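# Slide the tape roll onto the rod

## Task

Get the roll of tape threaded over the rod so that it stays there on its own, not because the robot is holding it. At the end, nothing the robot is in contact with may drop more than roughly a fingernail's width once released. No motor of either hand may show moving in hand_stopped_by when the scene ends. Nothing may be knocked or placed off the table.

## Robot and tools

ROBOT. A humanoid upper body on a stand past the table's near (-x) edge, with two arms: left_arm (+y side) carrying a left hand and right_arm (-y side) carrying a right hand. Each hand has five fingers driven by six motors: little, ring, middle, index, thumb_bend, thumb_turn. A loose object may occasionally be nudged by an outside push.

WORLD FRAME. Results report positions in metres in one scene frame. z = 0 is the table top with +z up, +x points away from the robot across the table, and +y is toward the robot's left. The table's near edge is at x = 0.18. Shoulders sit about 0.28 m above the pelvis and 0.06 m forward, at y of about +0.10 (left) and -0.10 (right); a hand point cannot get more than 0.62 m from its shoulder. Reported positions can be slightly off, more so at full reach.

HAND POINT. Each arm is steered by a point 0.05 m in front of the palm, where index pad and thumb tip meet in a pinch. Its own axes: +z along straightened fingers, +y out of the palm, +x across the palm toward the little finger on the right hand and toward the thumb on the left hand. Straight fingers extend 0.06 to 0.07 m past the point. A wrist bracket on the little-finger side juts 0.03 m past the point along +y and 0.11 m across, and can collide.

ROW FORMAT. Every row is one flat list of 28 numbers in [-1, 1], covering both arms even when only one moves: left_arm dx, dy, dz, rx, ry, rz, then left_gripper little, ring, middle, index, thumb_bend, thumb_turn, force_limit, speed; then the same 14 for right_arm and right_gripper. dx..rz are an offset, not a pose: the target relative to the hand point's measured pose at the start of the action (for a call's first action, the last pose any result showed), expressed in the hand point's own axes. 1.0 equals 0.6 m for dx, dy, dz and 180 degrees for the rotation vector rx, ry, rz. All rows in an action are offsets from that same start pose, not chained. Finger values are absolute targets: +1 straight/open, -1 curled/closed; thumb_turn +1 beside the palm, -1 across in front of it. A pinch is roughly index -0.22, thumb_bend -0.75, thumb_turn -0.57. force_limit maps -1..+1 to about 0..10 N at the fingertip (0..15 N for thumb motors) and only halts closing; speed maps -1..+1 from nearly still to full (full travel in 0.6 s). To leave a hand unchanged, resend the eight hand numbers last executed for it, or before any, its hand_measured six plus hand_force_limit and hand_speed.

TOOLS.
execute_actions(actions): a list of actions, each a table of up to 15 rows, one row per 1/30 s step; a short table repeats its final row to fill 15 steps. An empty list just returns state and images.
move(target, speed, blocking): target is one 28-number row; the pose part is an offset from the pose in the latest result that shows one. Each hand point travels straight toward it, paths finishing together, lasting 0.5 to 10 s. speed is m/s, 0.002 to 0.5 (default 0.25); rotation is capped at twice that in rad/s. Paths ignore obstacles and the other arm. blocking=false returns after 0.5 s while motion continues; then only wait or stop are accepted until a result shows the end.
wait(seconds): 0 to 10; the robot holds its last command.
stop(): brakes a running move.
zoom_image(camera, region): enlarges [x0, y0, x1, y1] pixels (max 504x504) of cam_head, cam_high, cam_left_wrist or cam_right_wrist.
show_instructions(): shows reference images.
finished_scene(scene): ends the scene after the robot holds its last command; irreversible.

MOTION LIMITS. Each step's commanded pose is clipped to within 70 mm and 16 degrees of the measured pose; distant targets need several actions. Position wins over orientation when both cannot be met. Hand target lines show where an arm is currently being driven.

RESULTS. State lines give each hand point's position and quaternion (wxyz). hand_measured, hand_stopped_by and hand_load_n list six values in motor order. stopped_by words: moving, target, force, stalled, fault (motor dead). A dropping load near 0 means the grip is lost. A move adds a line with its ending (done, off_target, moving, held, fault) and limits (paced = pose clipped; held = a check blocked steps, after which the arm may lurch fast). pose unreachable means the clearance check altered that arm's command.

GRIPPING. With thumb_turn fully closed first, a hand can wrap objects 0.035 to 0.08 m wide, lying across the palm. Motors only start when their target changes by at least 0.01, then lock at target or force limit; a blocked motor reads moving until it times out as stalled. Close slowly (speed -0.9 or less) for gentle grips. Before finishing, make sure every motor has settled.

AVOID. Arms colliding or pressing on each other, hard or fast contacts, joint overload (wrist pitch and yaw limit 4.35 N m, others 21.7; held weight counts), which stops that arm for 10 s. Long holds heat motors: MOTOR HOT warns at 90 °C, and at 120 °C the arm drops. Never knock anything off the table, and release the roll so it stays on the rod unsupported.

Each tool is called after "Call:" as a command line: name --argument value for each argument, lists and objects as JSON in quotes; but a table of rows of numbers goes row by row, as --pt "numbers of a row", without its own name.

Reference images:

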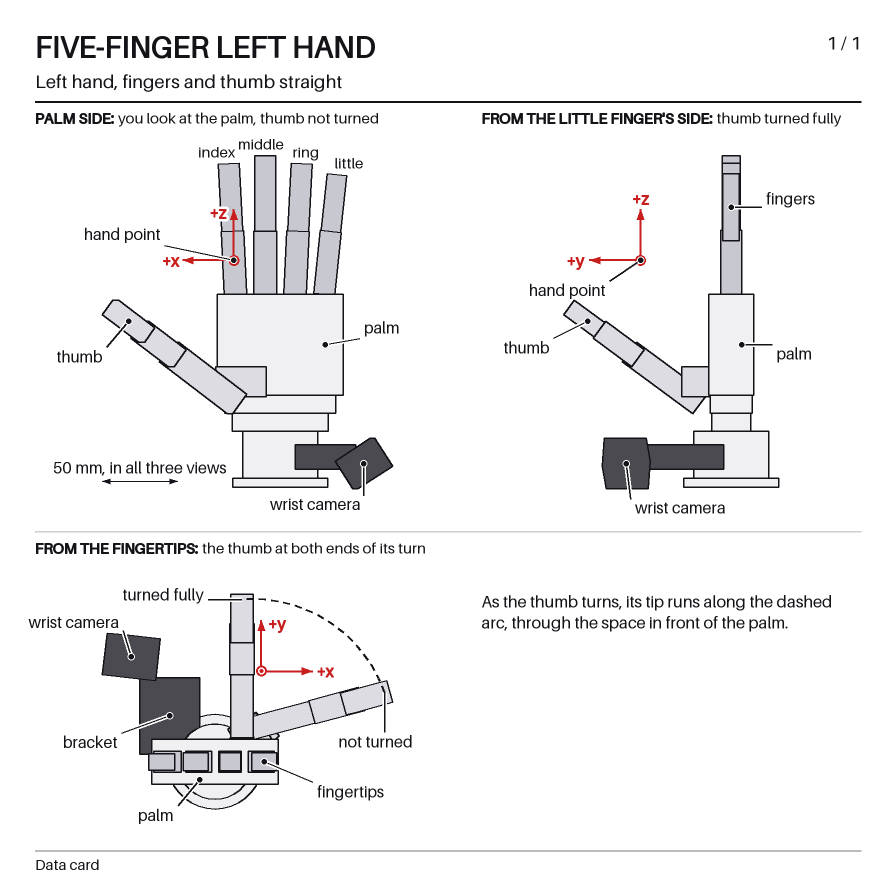

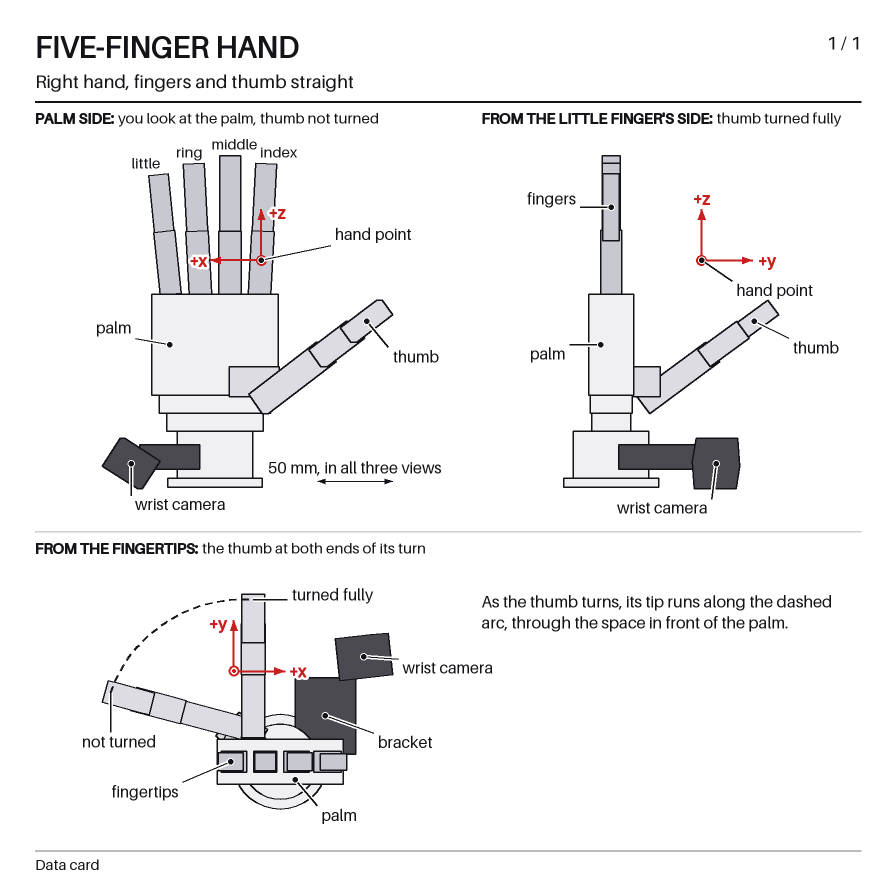

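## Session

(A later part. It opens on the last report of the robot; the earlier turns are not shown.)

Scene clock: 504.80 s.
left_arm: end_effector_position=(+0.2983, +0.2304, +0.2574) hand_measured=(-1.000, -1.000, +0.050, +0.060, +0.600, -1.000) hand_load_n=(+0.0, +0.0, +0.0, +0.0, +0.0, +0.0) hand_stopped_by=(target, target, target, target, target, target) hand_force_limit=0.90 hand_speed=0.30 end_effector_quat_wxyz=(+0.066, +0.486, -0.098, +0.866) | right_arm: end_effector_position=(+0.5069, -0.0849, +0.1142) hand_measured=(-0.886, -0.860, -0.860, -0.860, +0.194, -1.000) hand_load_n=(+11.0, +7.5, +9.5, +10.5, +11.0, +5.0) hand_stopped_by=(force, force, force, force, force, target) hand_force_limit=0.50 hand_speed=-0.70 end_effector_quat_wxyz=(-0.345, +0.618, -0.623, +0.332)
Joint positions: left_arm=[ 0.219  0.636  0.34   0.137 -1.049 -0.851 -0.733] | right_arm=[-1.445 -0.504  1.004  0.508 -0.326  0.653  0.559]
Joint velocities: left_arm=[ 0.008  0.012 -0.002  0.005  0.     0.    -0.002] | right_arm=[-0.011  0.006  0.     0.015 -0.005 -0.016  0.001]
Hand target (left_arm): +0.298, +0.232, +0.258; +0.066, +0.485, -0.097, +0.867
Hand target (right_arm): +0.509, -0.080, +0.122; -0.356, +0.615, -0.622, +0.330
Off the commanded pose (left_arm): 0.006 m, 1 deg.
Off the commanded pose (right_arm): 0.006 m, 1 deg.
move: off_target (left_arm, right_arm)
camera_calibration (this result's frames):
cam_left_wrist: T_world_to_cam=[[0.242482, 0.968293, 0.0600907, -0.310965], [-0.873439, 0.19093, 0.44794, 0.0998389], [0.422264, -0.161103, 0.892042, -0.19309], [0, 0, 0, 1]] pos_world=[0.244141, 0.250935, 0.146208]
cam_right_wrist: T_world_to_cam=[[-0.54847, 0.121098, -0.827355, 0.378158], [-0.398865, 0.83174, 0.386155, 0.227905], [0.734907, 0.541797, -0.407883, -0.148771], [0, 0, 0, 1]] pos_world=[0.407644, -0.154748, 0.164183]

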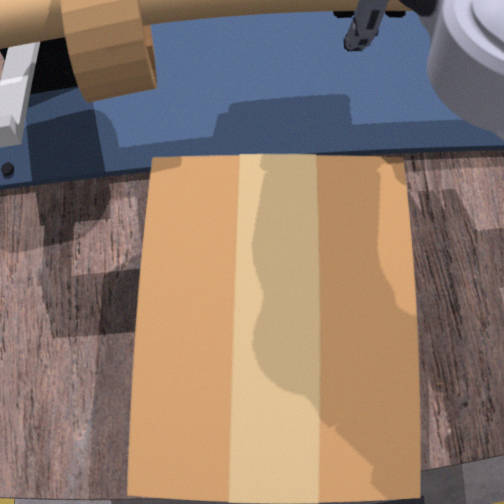

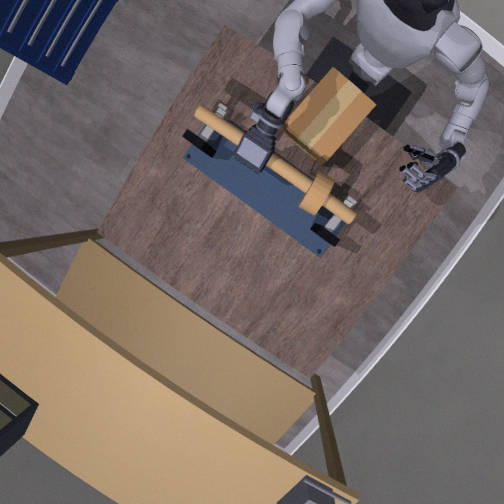

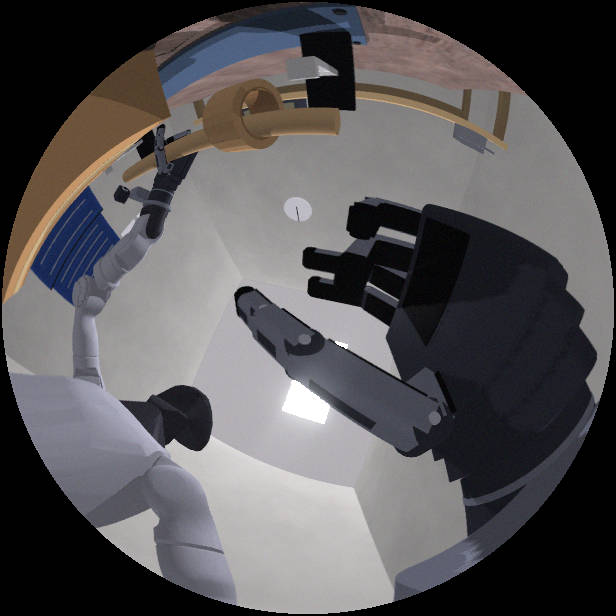

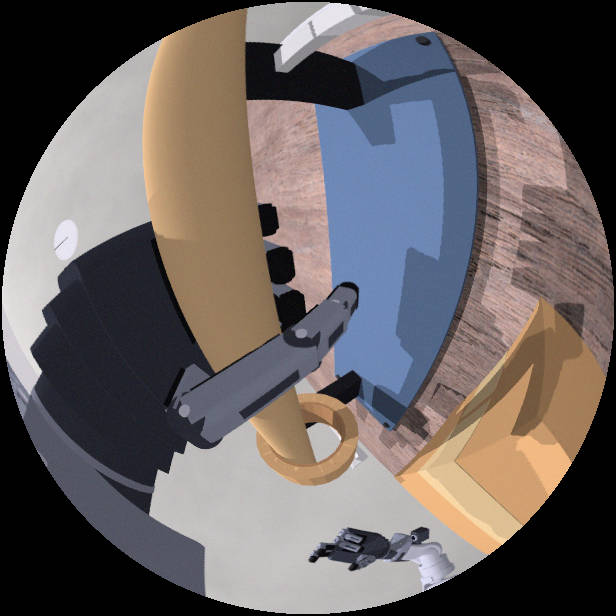

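Call:
move --target '[0,0,0,0,0,0,-1,-1,0.05,0.06,0.6,-1,0.9,0.3, -0.012,0.0585,0.0417,0,0.003,0.002,-1,-1,-1,-1,-0.6,-1,0.5,-0.7]' --speed 0.06

Call:
zoom_image --camera "cam_left_wrist" --region '[180, 0, 400, 200]'

Call:
zoom_image --camera "cam_high" --region '[170, 80, 370, 260]'

Scene clock: 538.90 s.
left_arm: end_effector_position=(+0.2982, +0.2305, +0.2575) hand_measured=(-1.000, -1.000, +0.050, +0.060, +0.600, -1.000) hand_load_n=(+0.0, +0.0, +0.0, +0.0, +0.0, +0.0) hand_stopped_by=(target, target, target, target, target, target) hand_force_limit=0.90 hand_speed=0.30 end_effector_quat_wxyz=(+0.066, +0.486, -0.098, +0.866) | right_arm: end_effector_position=(+0.5100, -0.0820, +0.0694) hand_measured=(-0.886, -0.860, -0.860, -0.860, +0.194, -1.000) hand_load_n=(+9.0, +7.0, +9.5, +12.0, +10.0, +6.5) hand_stopped_by=(force, force, force, force, force, target) hand_force_limit=0.50 hand_speed=-0.70 end_effector_quat_wxyz=(-0.337, +0.615, -0.627, +0.339)
Joint positions: left_arm=[ 0.219  0.636  0.34   0.137 -1.049 -0.851 -0.733] | right_arm=[-1.384 -0.377  1.021  0.711 -0.333  0.583  0.415]
Joint velocities: left_arm=[-0.005 -0.002 -0.006  0.003  0.003  0.     0.   ] | right_arm=[-0.018 -0.003 -0.003  0.     0.011 -0.004  0.   ]
Hand target (left_arm): +0.298, +0.230, +0.257; +0.066, +0.486, -0.098, +0.866
Hand target (right_arm): +0.511, -0.077, +0.073; -0.346, +0.613, -0.627, +0.335
Off the commanded pose (left_arm): 0.000 m, 0 deg.
Off the commanded pose (right_arm): 0.006 m, 1 deg.
move: off_target (right_arm)
camera_calibration (this result's frames):
cam_left_wrist: T_world_to_cam=[[0.242454, 0.968287, 0.0603011, -0.311019], [-0.873512, 0.190834, 0.447839, 0.0998701], [0.422129, -0.161254, 0.892079, -0.193042], [0, 0, 0, 1]] pos_world=[0.244134, 0.250968, 0.146237]
cam_right_wrist: T_world_to_cam=[[-0.547505, 0.119642, -0.828205, 0.341912], [-0.382467, 0.844521, 0.374838, 0.237495], [0.744283, 0.521986, -0.416621, -0.17667], [0, 0, 0, 1]] pos_world=[0.409525, -0.149257, 0.120547]

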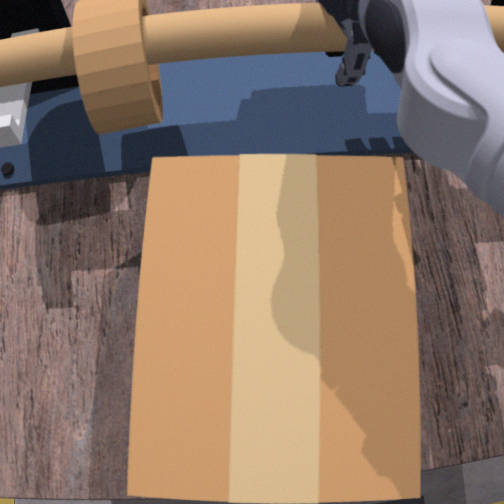

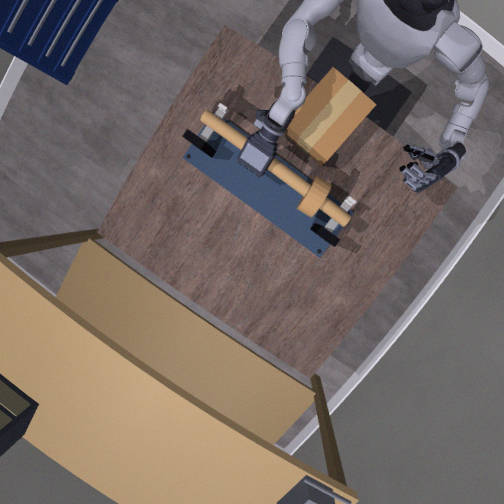

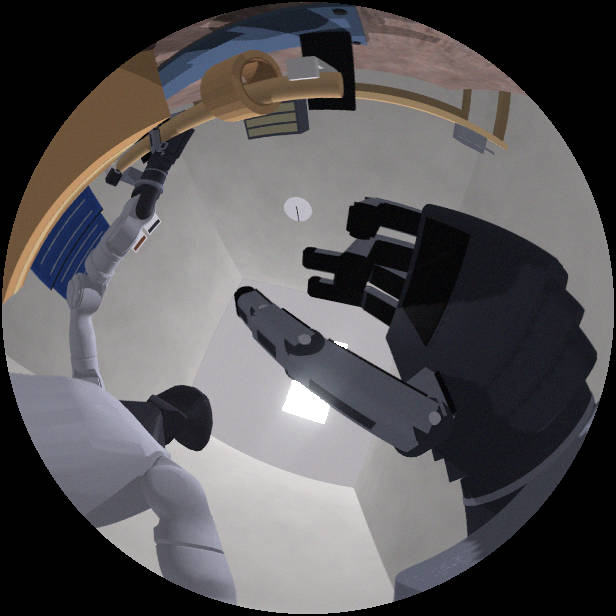

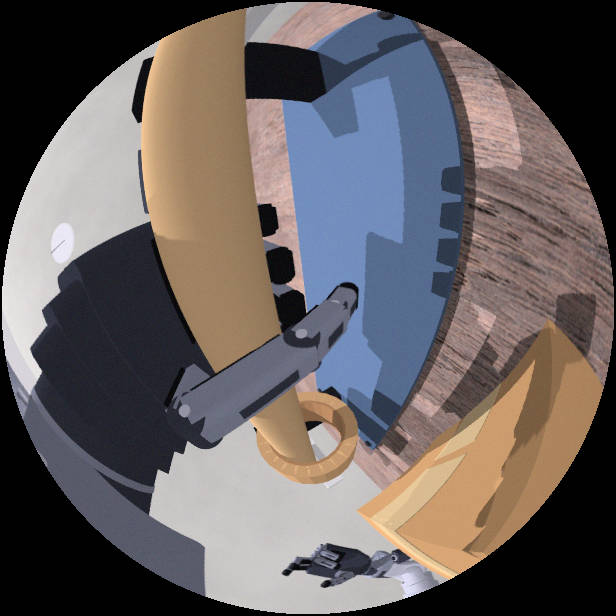

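Region (180, 0, 400, 200) of cam_left_wrist's 616x616 image, scaled by 2.291, with more detail than that image has; it fills the top 458 rows of this view, and the rest is white.

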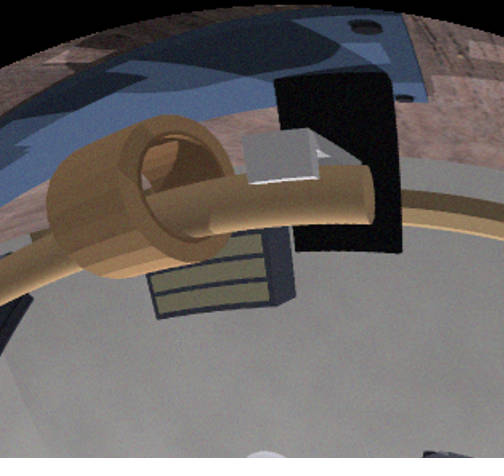

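Region (170, 80, 370, 260) of cam_high's 504x504 image, scaled by 2.520, with more detail than that image has; it fills the top 454 rows of this view, and the rest is white.

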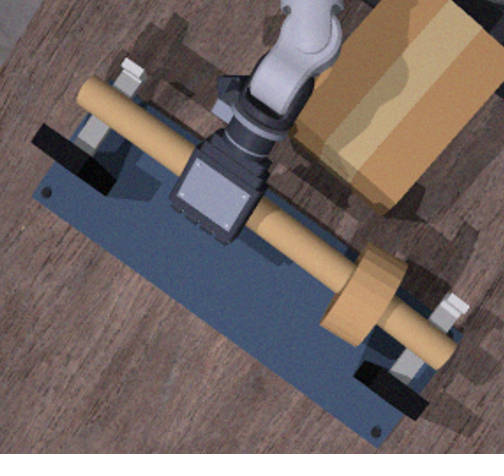

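Call:
execute_actions --actions '[[[0,0,0,0,0,0,-1,-1,0.05,0.06,0.6,-1,0.9,0.3, 0,0,0,0,0,0,-1,-1,-1,-1,-0.6,-1,0.5,-0.7]]]'

Call:
zoom_image --camera "cam_left_wrist" --region '[260, 20, 380, 130]'

Scene clock: 543.97 s.
left_arm: end_effector_position=(+0.2982, +0.2305, +0.2575) hand_measured=(-1.000, -1.000, +0.050, +0.060, +0.600, -1.000) hand_load_n=(+0.0, +0.0, +0.0, +0.0, +0.0, +0.0) hand_stopped_by=(target, target, target, target, target, target) hand_force_limit=0.90 hand_speed=0.30 end_effector_quat_wxyz=(+0.066, +0.486, -0.098, +0.866) | right_arm: end_effector_position=(+0.5097, -0.0824, +0.0688) hand_measured=(-0.886, -0.860, -0.860, -0.860, +0.194, -1.000) hand_load_n=(+9.0, +7.0, +9.5, +11.5, +10.0, +6.5) hand_stopped_by=(force, force, force, force, force, target) hand_force_limit=0.50 hand_speed=-0.70 end_effector_quat_wxyz=(-0.336, +0.616, -0.626, +0.340)
Joint positions: left_arm=[ 0.219  0.636  0.34   0.137 -1.049 -0.851 -0.733] | right_arm=[-1.383 -0.377  1.024  0.711 -0.335  0.582  0.415]
Joint velocities: left_arm=[-0.006  0.003  0.008  0.009  0.002  0.     0.   ] | right_arm=[-0.002 -0.012 -0.002 -0.009  0.005  0.     0.   ]
Hand target (left_arm): +0.298, +0.230, +0.257; +0.066, +0.486, -0.098, +0.866
Hand target (right_arm): +0.510, -0.082, +0.069; -0.337, +0.615, -0.627, +0.339
Off the commanded pose (left_arm): 0.000 m, 0 deg.
Off the commanded pose (right_arm): 0.001 m, 0 deg.
camera_calibration (this result's frames):
cam_left_wrist: T_world_to_cam=[[0.242454, 0.968287, 0.0603011, -0.311019], [-0.873512, 0.190834, 0.447839, 0.0998701], [0.422129, -0.161254, 0.892079, -0.193042], [0, 0, 0, 1]] pos_world=[0.244134, 0.250968, 0.146237]
cam_right_wrist: T_world_to_cam=[[-0.548034, 0.116002, -0.828373, 0.341244], [-0.383165, 0.845505, 0.371895, 0.238612], [0.743534, 0.521215, -0.418918, -0.176102], [0, 0, 0, 1]] pos_world=[0.409379, -0.149546, 0.120167]

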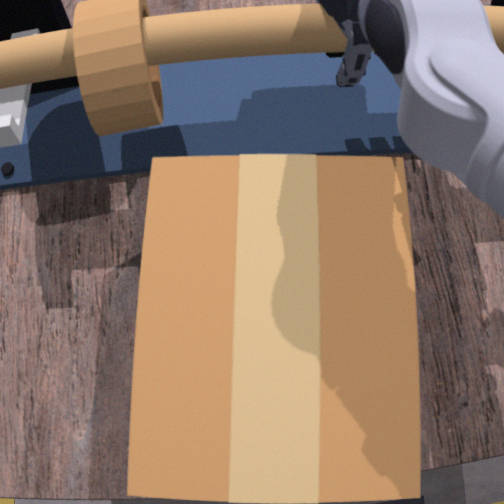

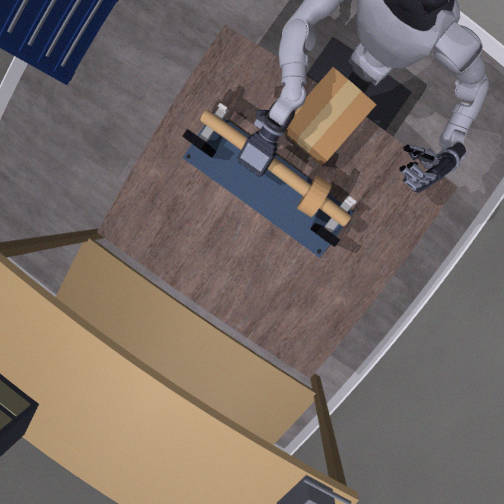

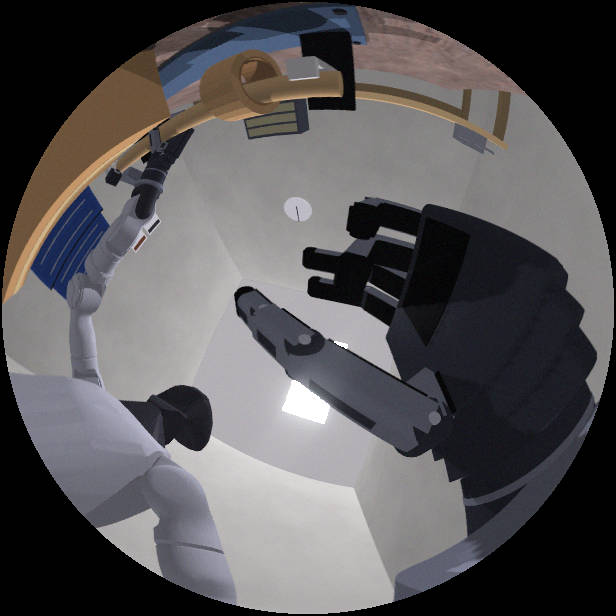

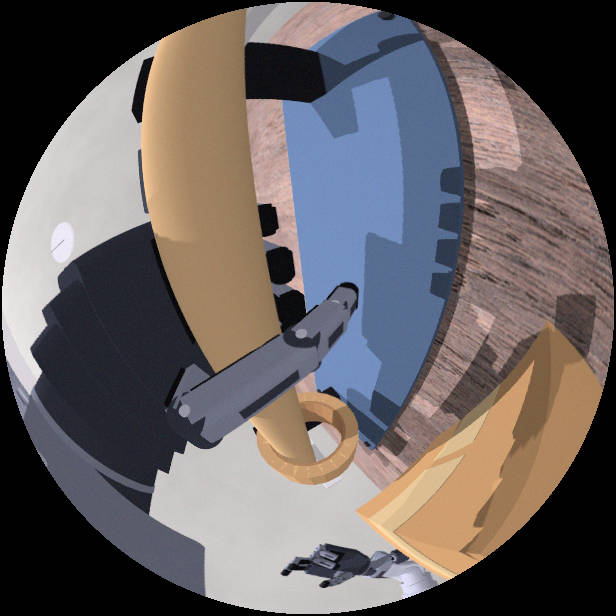

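Region (260, 20, 380, 130) of cam_left_wrist's 616x616 image, scaled by 4.200, with more detail than that image has; it fills the top 462 rows of this view, and the rest is white.

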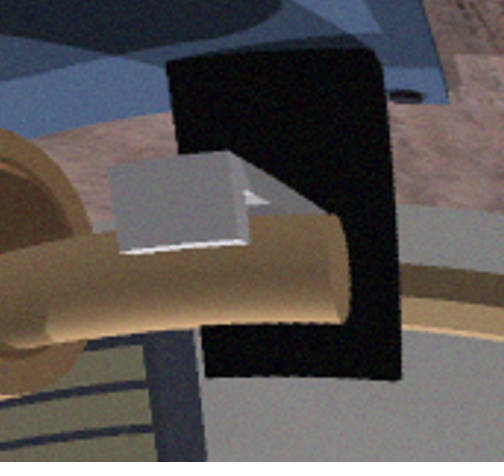

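Call:
execute_actions --actions '[[[0,0,0,0,0,0,-1,-1,0.05,0.06,0.6,-1,0.9,0.3, 0,0,0,0,0,0,0.7,0.7,0.7,0.7,1,-1,0.5,0.6]]]'

Scene clock: 555.10 s.
left_arm: end_effector_position=(+0.2982, +0.2305, +0.2575) hand_measured=(-1.000, -1.000, +0.050, +0.060, +0.600, -1.000) hand_load_n=(+0.0, +0.0, +0.0, +0.0, +0.0, +0.0) hand_stopped_by=(target, target, target, target, target, target) hand_force_limit=0.90 hand_speed=0.30 end_effector_quat_wxyz=(+0.066, +0.486, -0.098, +0.866) | right_arm: end_effector_position=(+0.5119, -0.0810, +0.0729) hand_measured=(+0.170, +0.196, +0.196, +0.196, +0.856, -1.000) hand_load_n=(+0.0, +0.5, +0.5, +0.5, +0.0, +0.0) hand_stopped_by=(moving, moving, moving, moving, moving, target) hand_force_limit=0.50 hand_speed=0.60 end_effector_quat_wxyz=(-0.341, +0.614, -0.624, +0.343)
Joint positions: left_arm=[ 0.219  0.636  0.34   0.137 -1.049 -0.851 -0.733] | right_arm=[-1.389 -0.377  1.021  0.708 -0.336  0.582  0.411]
Joint velocities: left_arm=[ 0.002 -0.002  0.005 -0.006 -0.011  0.     0.   ] | right_arm=[ 0.02  -0.003  0.     0.018 -0.002  0.     0.015]
Hand target (left_arm): +0.298, +0.230, +0.257; +0.066, +0.486, -0.098, +0.866
Hand target (right_arm): +0.510, -0.082, +0.069; -0.336, +0.616, -0.626, +0.340
Off the commanded pose (left_arm): 0.000 m, 0 deg.
Off the commanded pose (right_arm): 0.005 m, 1 deg.
camera_calibration (this result's frames):
cam_left_wrist: T_world_to_cam=[[0.242454, 0.968287, 0.0603009, -0.311019], [-0.873512, 0.190833, 0.447839, 0.0998702], [0.422129, -0.161254, 0.892079, -0.193042], [0, 0, 0, 1]] pos_world=[0.244134, 0.250969, 0.146237]
cam_right_wrist: T_world_to_cam=[[-0.538657, 0.115805, -0.834528, 0.341323], [-0.390304, 0.843515, 0.368979, 0.240416], [0.746666, 0.524473, -0.409167, -0.178814], [0, 0, 0, 1]] pos_world=[0.411206, -0.148538, 0.12297]

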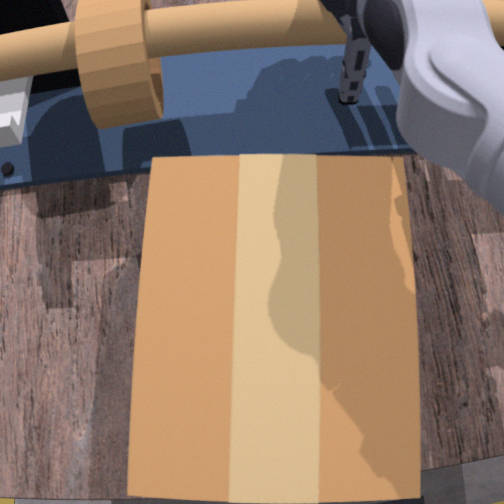

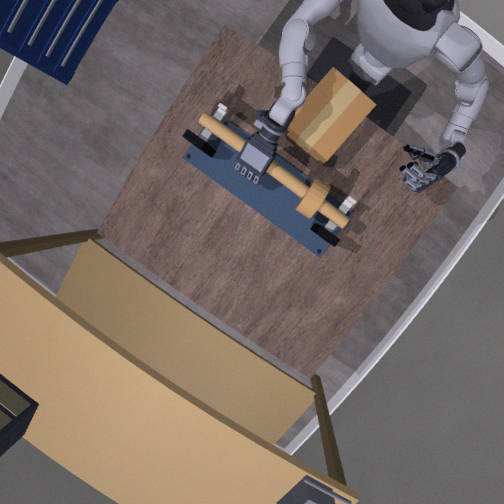

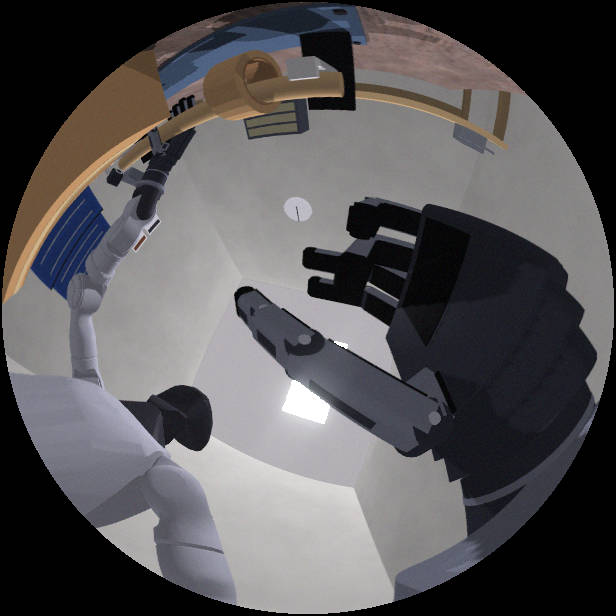

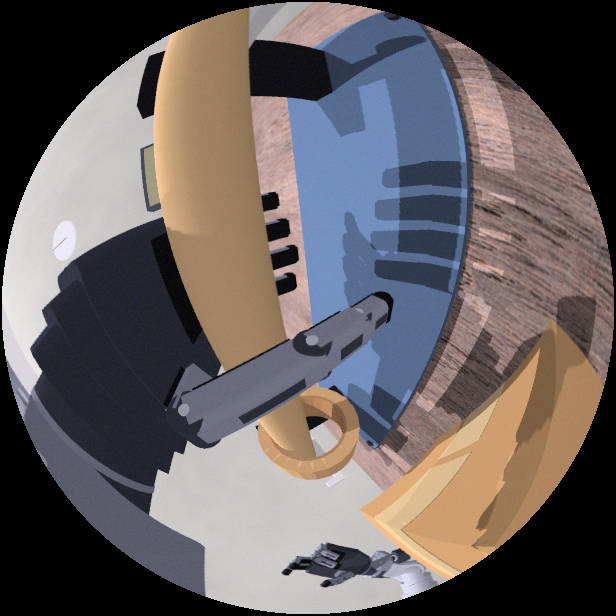

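Call:
move --target '[0,0,0,0,0,0,-1,-1,0.05,0.06,0.6,-1,0.9,0.3, 0,-0.091,-0.074,0,0,0,0.7,0.7,0.7,0.7,1,-1,0.5,0.6]' --speed 0.2

Call:
zoom_image --camera "cam_high" --region '[170, 80, 370, 260]'

Scene clock: 562.87 s.
left_arm: end_effector_position=(+0.2982, +0.2305, +0.2575) hand_measured=(-1.000, -1.000, +0.050, +0.060, +0.600, -1.000) hand_load_n=(+0.0, +0.0, +0.0, +0.0, +0.0, +0.0) hand_stopped_by=(target, target, target, target, target, target) hand_force_limit=0.90 hand_speed=0.30 end_effector_quat_wxyz=(+0.066, +0.486, -0.098, +0.866) | right_arm: end_effector_position=(+0.5010, -0.0805, +0.1411) hand_measured=(+0.700, +0.700, +0.700, +0.700, +1.000, -1.000) hand_load_n=(+0.0, +0.0, +0.0, +0.0, +0.0, +0.0) hand_stopped_by=(target, target, target, target, target, target) hand_force_limit=0.50 hand_speed=0.60 end_effector_quat_wxyz=(-0.339, +0.616, -0.623, +0.342)
Joint positions: left_arm=[ 0.219  0.636  0.34   0.137 -1.049 -0.851 -0.733] | right_arm=[-1.507 -0.539  1.025  0.386 -0.341  0.774  0.656]
Joint velocities: left_arm=[ 0.     0.017 -0.011  0.003 -0.009  0.     0.   ] | right_arm=[ 0.011 -0.002  0.     0.005 -0.014  0.     0.   ]
Hand target (left_arm): +0.298, +0.230, +0.257; +0.066, +0.486, -0.098, +0.866
Hand target (right_arm): +0.500, -0.081, +0.140; -0.337, +0.617, -0.624, +0.342
Off the commanded pose (left_arm): 0.000 m, 0 deg.
Off the commanded pose (right_arm): 0.003 m, 0 deg.
move: done
camera_calibration (this result's frames):
cam_left_wrist: T_world_to_cam=[[0.242455, 0.968287, 0.0603012, -0.311019], [-0.873512, 0.190834, 0.447839, 0.0998701], [0.422129, -0.161254, 0.892078, -0.193042], [0, 0, 0, 1]] pos_world=[0.244134, 0.250968, 0.146237]
cam_right_wrist: T_world_to_cam=[[-0.543321, 0.112132, -0.832003, 0.393984], [-0.390427, 0.843599, 0.368655, 0.210721], [0.743215, 0.525135, -0.414566, -0.140463], [0, 0, 0, 1]] pos_world=[0.400725, -0.14818, 0.191881]

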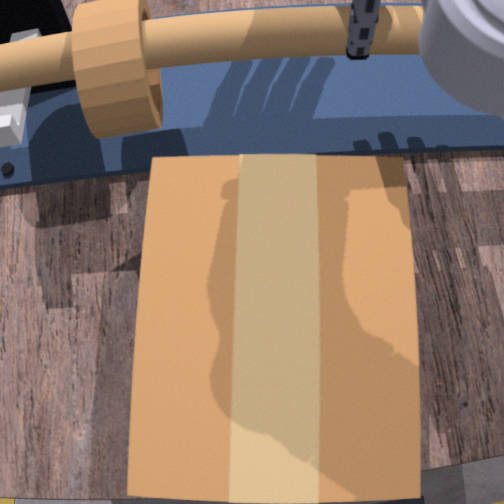

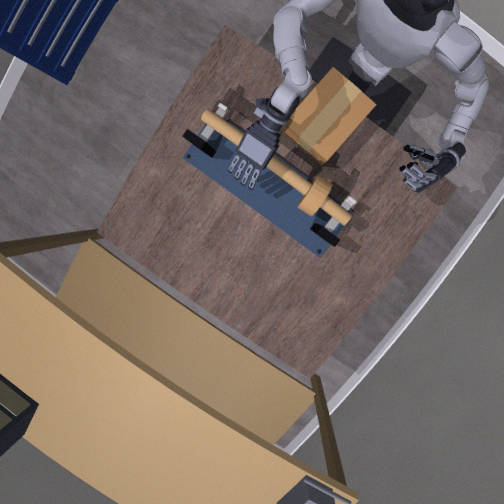

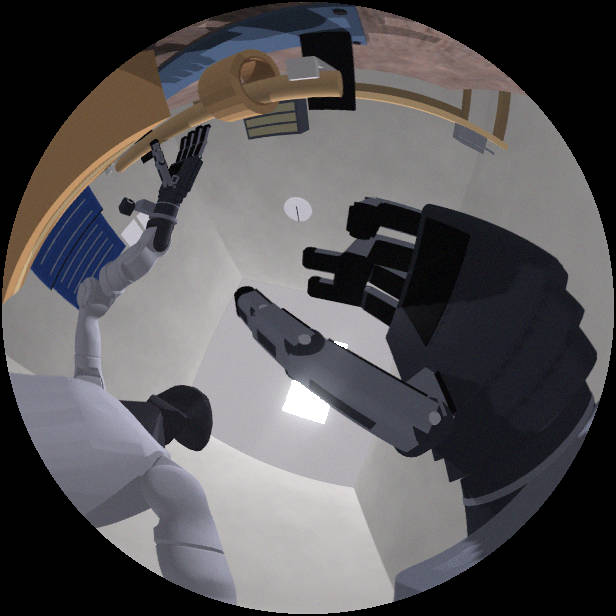

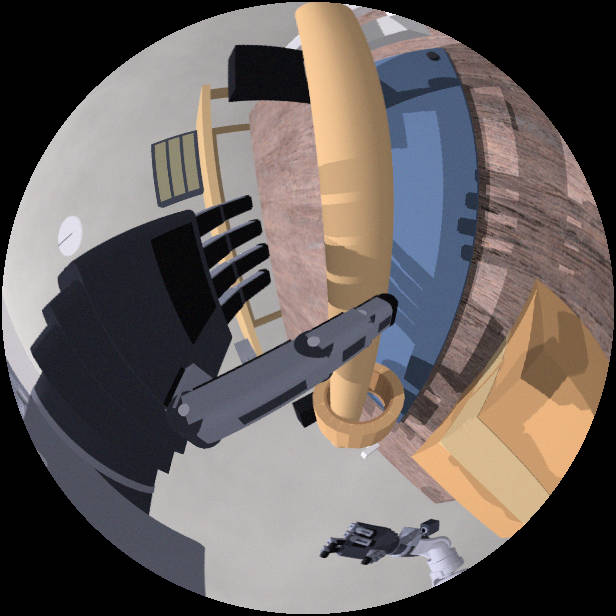

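Region (170, 80, 370, 260) of cam_high's 504x504 image, scaled by 2.520, with more detail than that image has; it fills the top 454 rows of this view, and the rest is white.

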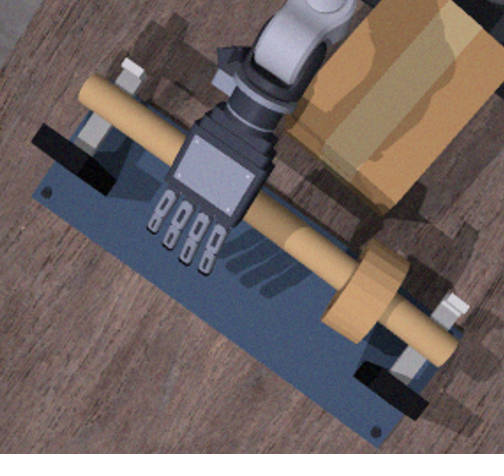

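Call:
move --target '[0,0,0,0,0,0,-1,-1,0.05,0.06,0.6,-1,0.9,0.3, 0,-0.0315,-0.0895,0.07,0,0,0.7,0.7,0.7,0.7,1,-1,0.5,0.6]' --speed 0.25

Scene clock: 569.53 s.
left_arm: end_effector_position=(+0.2982, +0.2305, +0.2575) hand_measured=(-1.000, -1.000, +0.050, +0.060, +0.600, -1.000) hand_load_n=(+0.0, +0.0, +0.0, +0.0, +0.0, +0.0) hand_stopped_by=(target, target, target, target, target, target) hand_force_limit=0.90 hand_speed=0.30 end_effector_quat_wxyz=(+0.066, +0.486, -0.098, +0.866) | right_arm: end_effector_position=(+0.4639, -0.0794, +0.1791) hand_measured=(+0.700, +0.700, +0.700, +0.700, +1.000, -1.000) hand_load_n=(+0.0, +0.0, +0.0, +0.0, +0.0, +0.0) hand_stopped_by=(target, target, target, target, target, target) hand_force_limit=0.50 hand_speed=0.60 end_effector_quat_wxyz=(-0.397, +0.582, -0.583, +0.405)
Joint positions: left_arm=[ 0.219  0.636  0.34   0.137 -1.049 -0.851 -0.733] | right_arm=[-1.411 -0.722  1.071 -0.238 -0.49   1.187  0.644]
Joint velocities: left_arm=[ 0.012  0.011 -0.021  0.002 -0.023  0.     0.   ] | right_arm=[ 0.     0.005  0.005 -0.005  0.005  0.003 -0.007]
Hand target (left_arm): +0.298, +0.230, +0.257; +0.066, +0.486, -0.098, +0.866
Hand target (right_arm): +0.464, -0.080, +0.179; -0.397, +0.582, -0.581, +0.408
Off the commanded pose (left_arm): 0.000 m, 0 deg.
Off the commanded pose (right_arm): 0.007 m, 1 deg.
move: off_target (right_arm)
camera_calibration (this result's frames):
cam_left_wrist: T_world_to_cam=[[0.242454, 0.968287, 0.0603012, -0.311019], [-0.873512, 0.190834, 0.447839, 0.0998701], [0.422129, -0.161254, 0.892079, -0.193042], [0, 0, 0, 1]] pos_world=[0.244134, 0.250968, 0.146237]
cam_right_wrist: T_world_to_cam=[[-0.365712, 0.0988659, -0.925462, 0.33861], [-0.458119, 0.846427, 0.271456, 0.230285], [0.810174, 0.523247, -0.264256, -0.155831], [0, 0, 0, 1]] pos_world=[0.355582, -0.146858, 0.209679]

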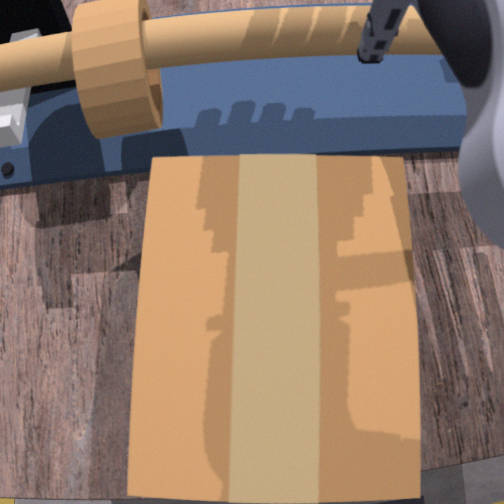

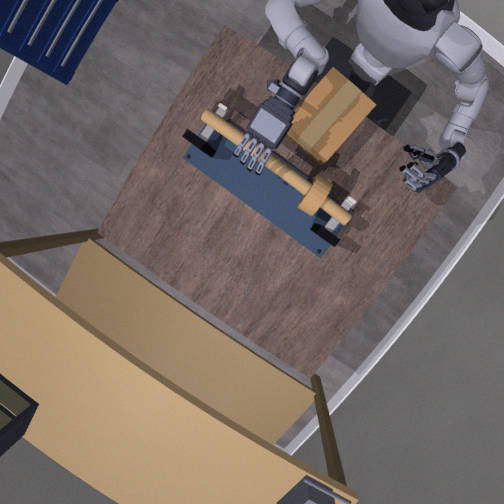

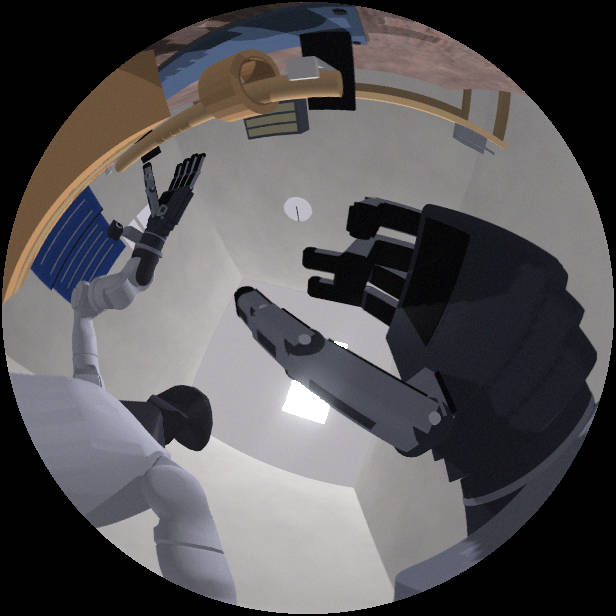

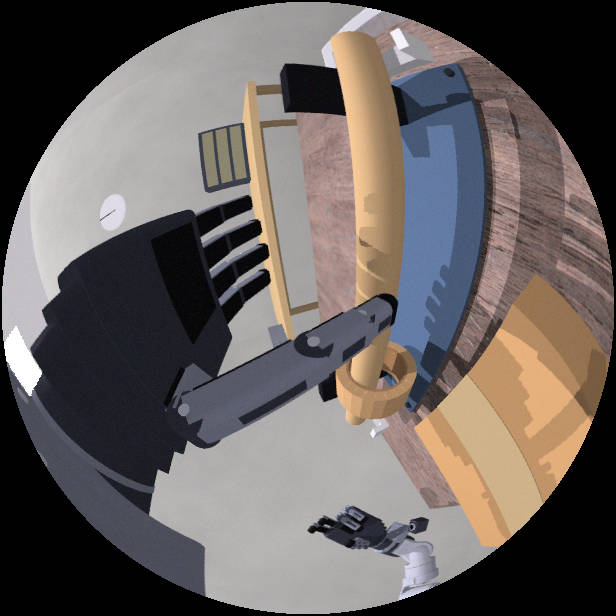

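The tape is on the rod, the rod rests on both hooks, and both hands are clear and stopped.

Call:
finished_scene --scene 1

The scene is finished: the task was done.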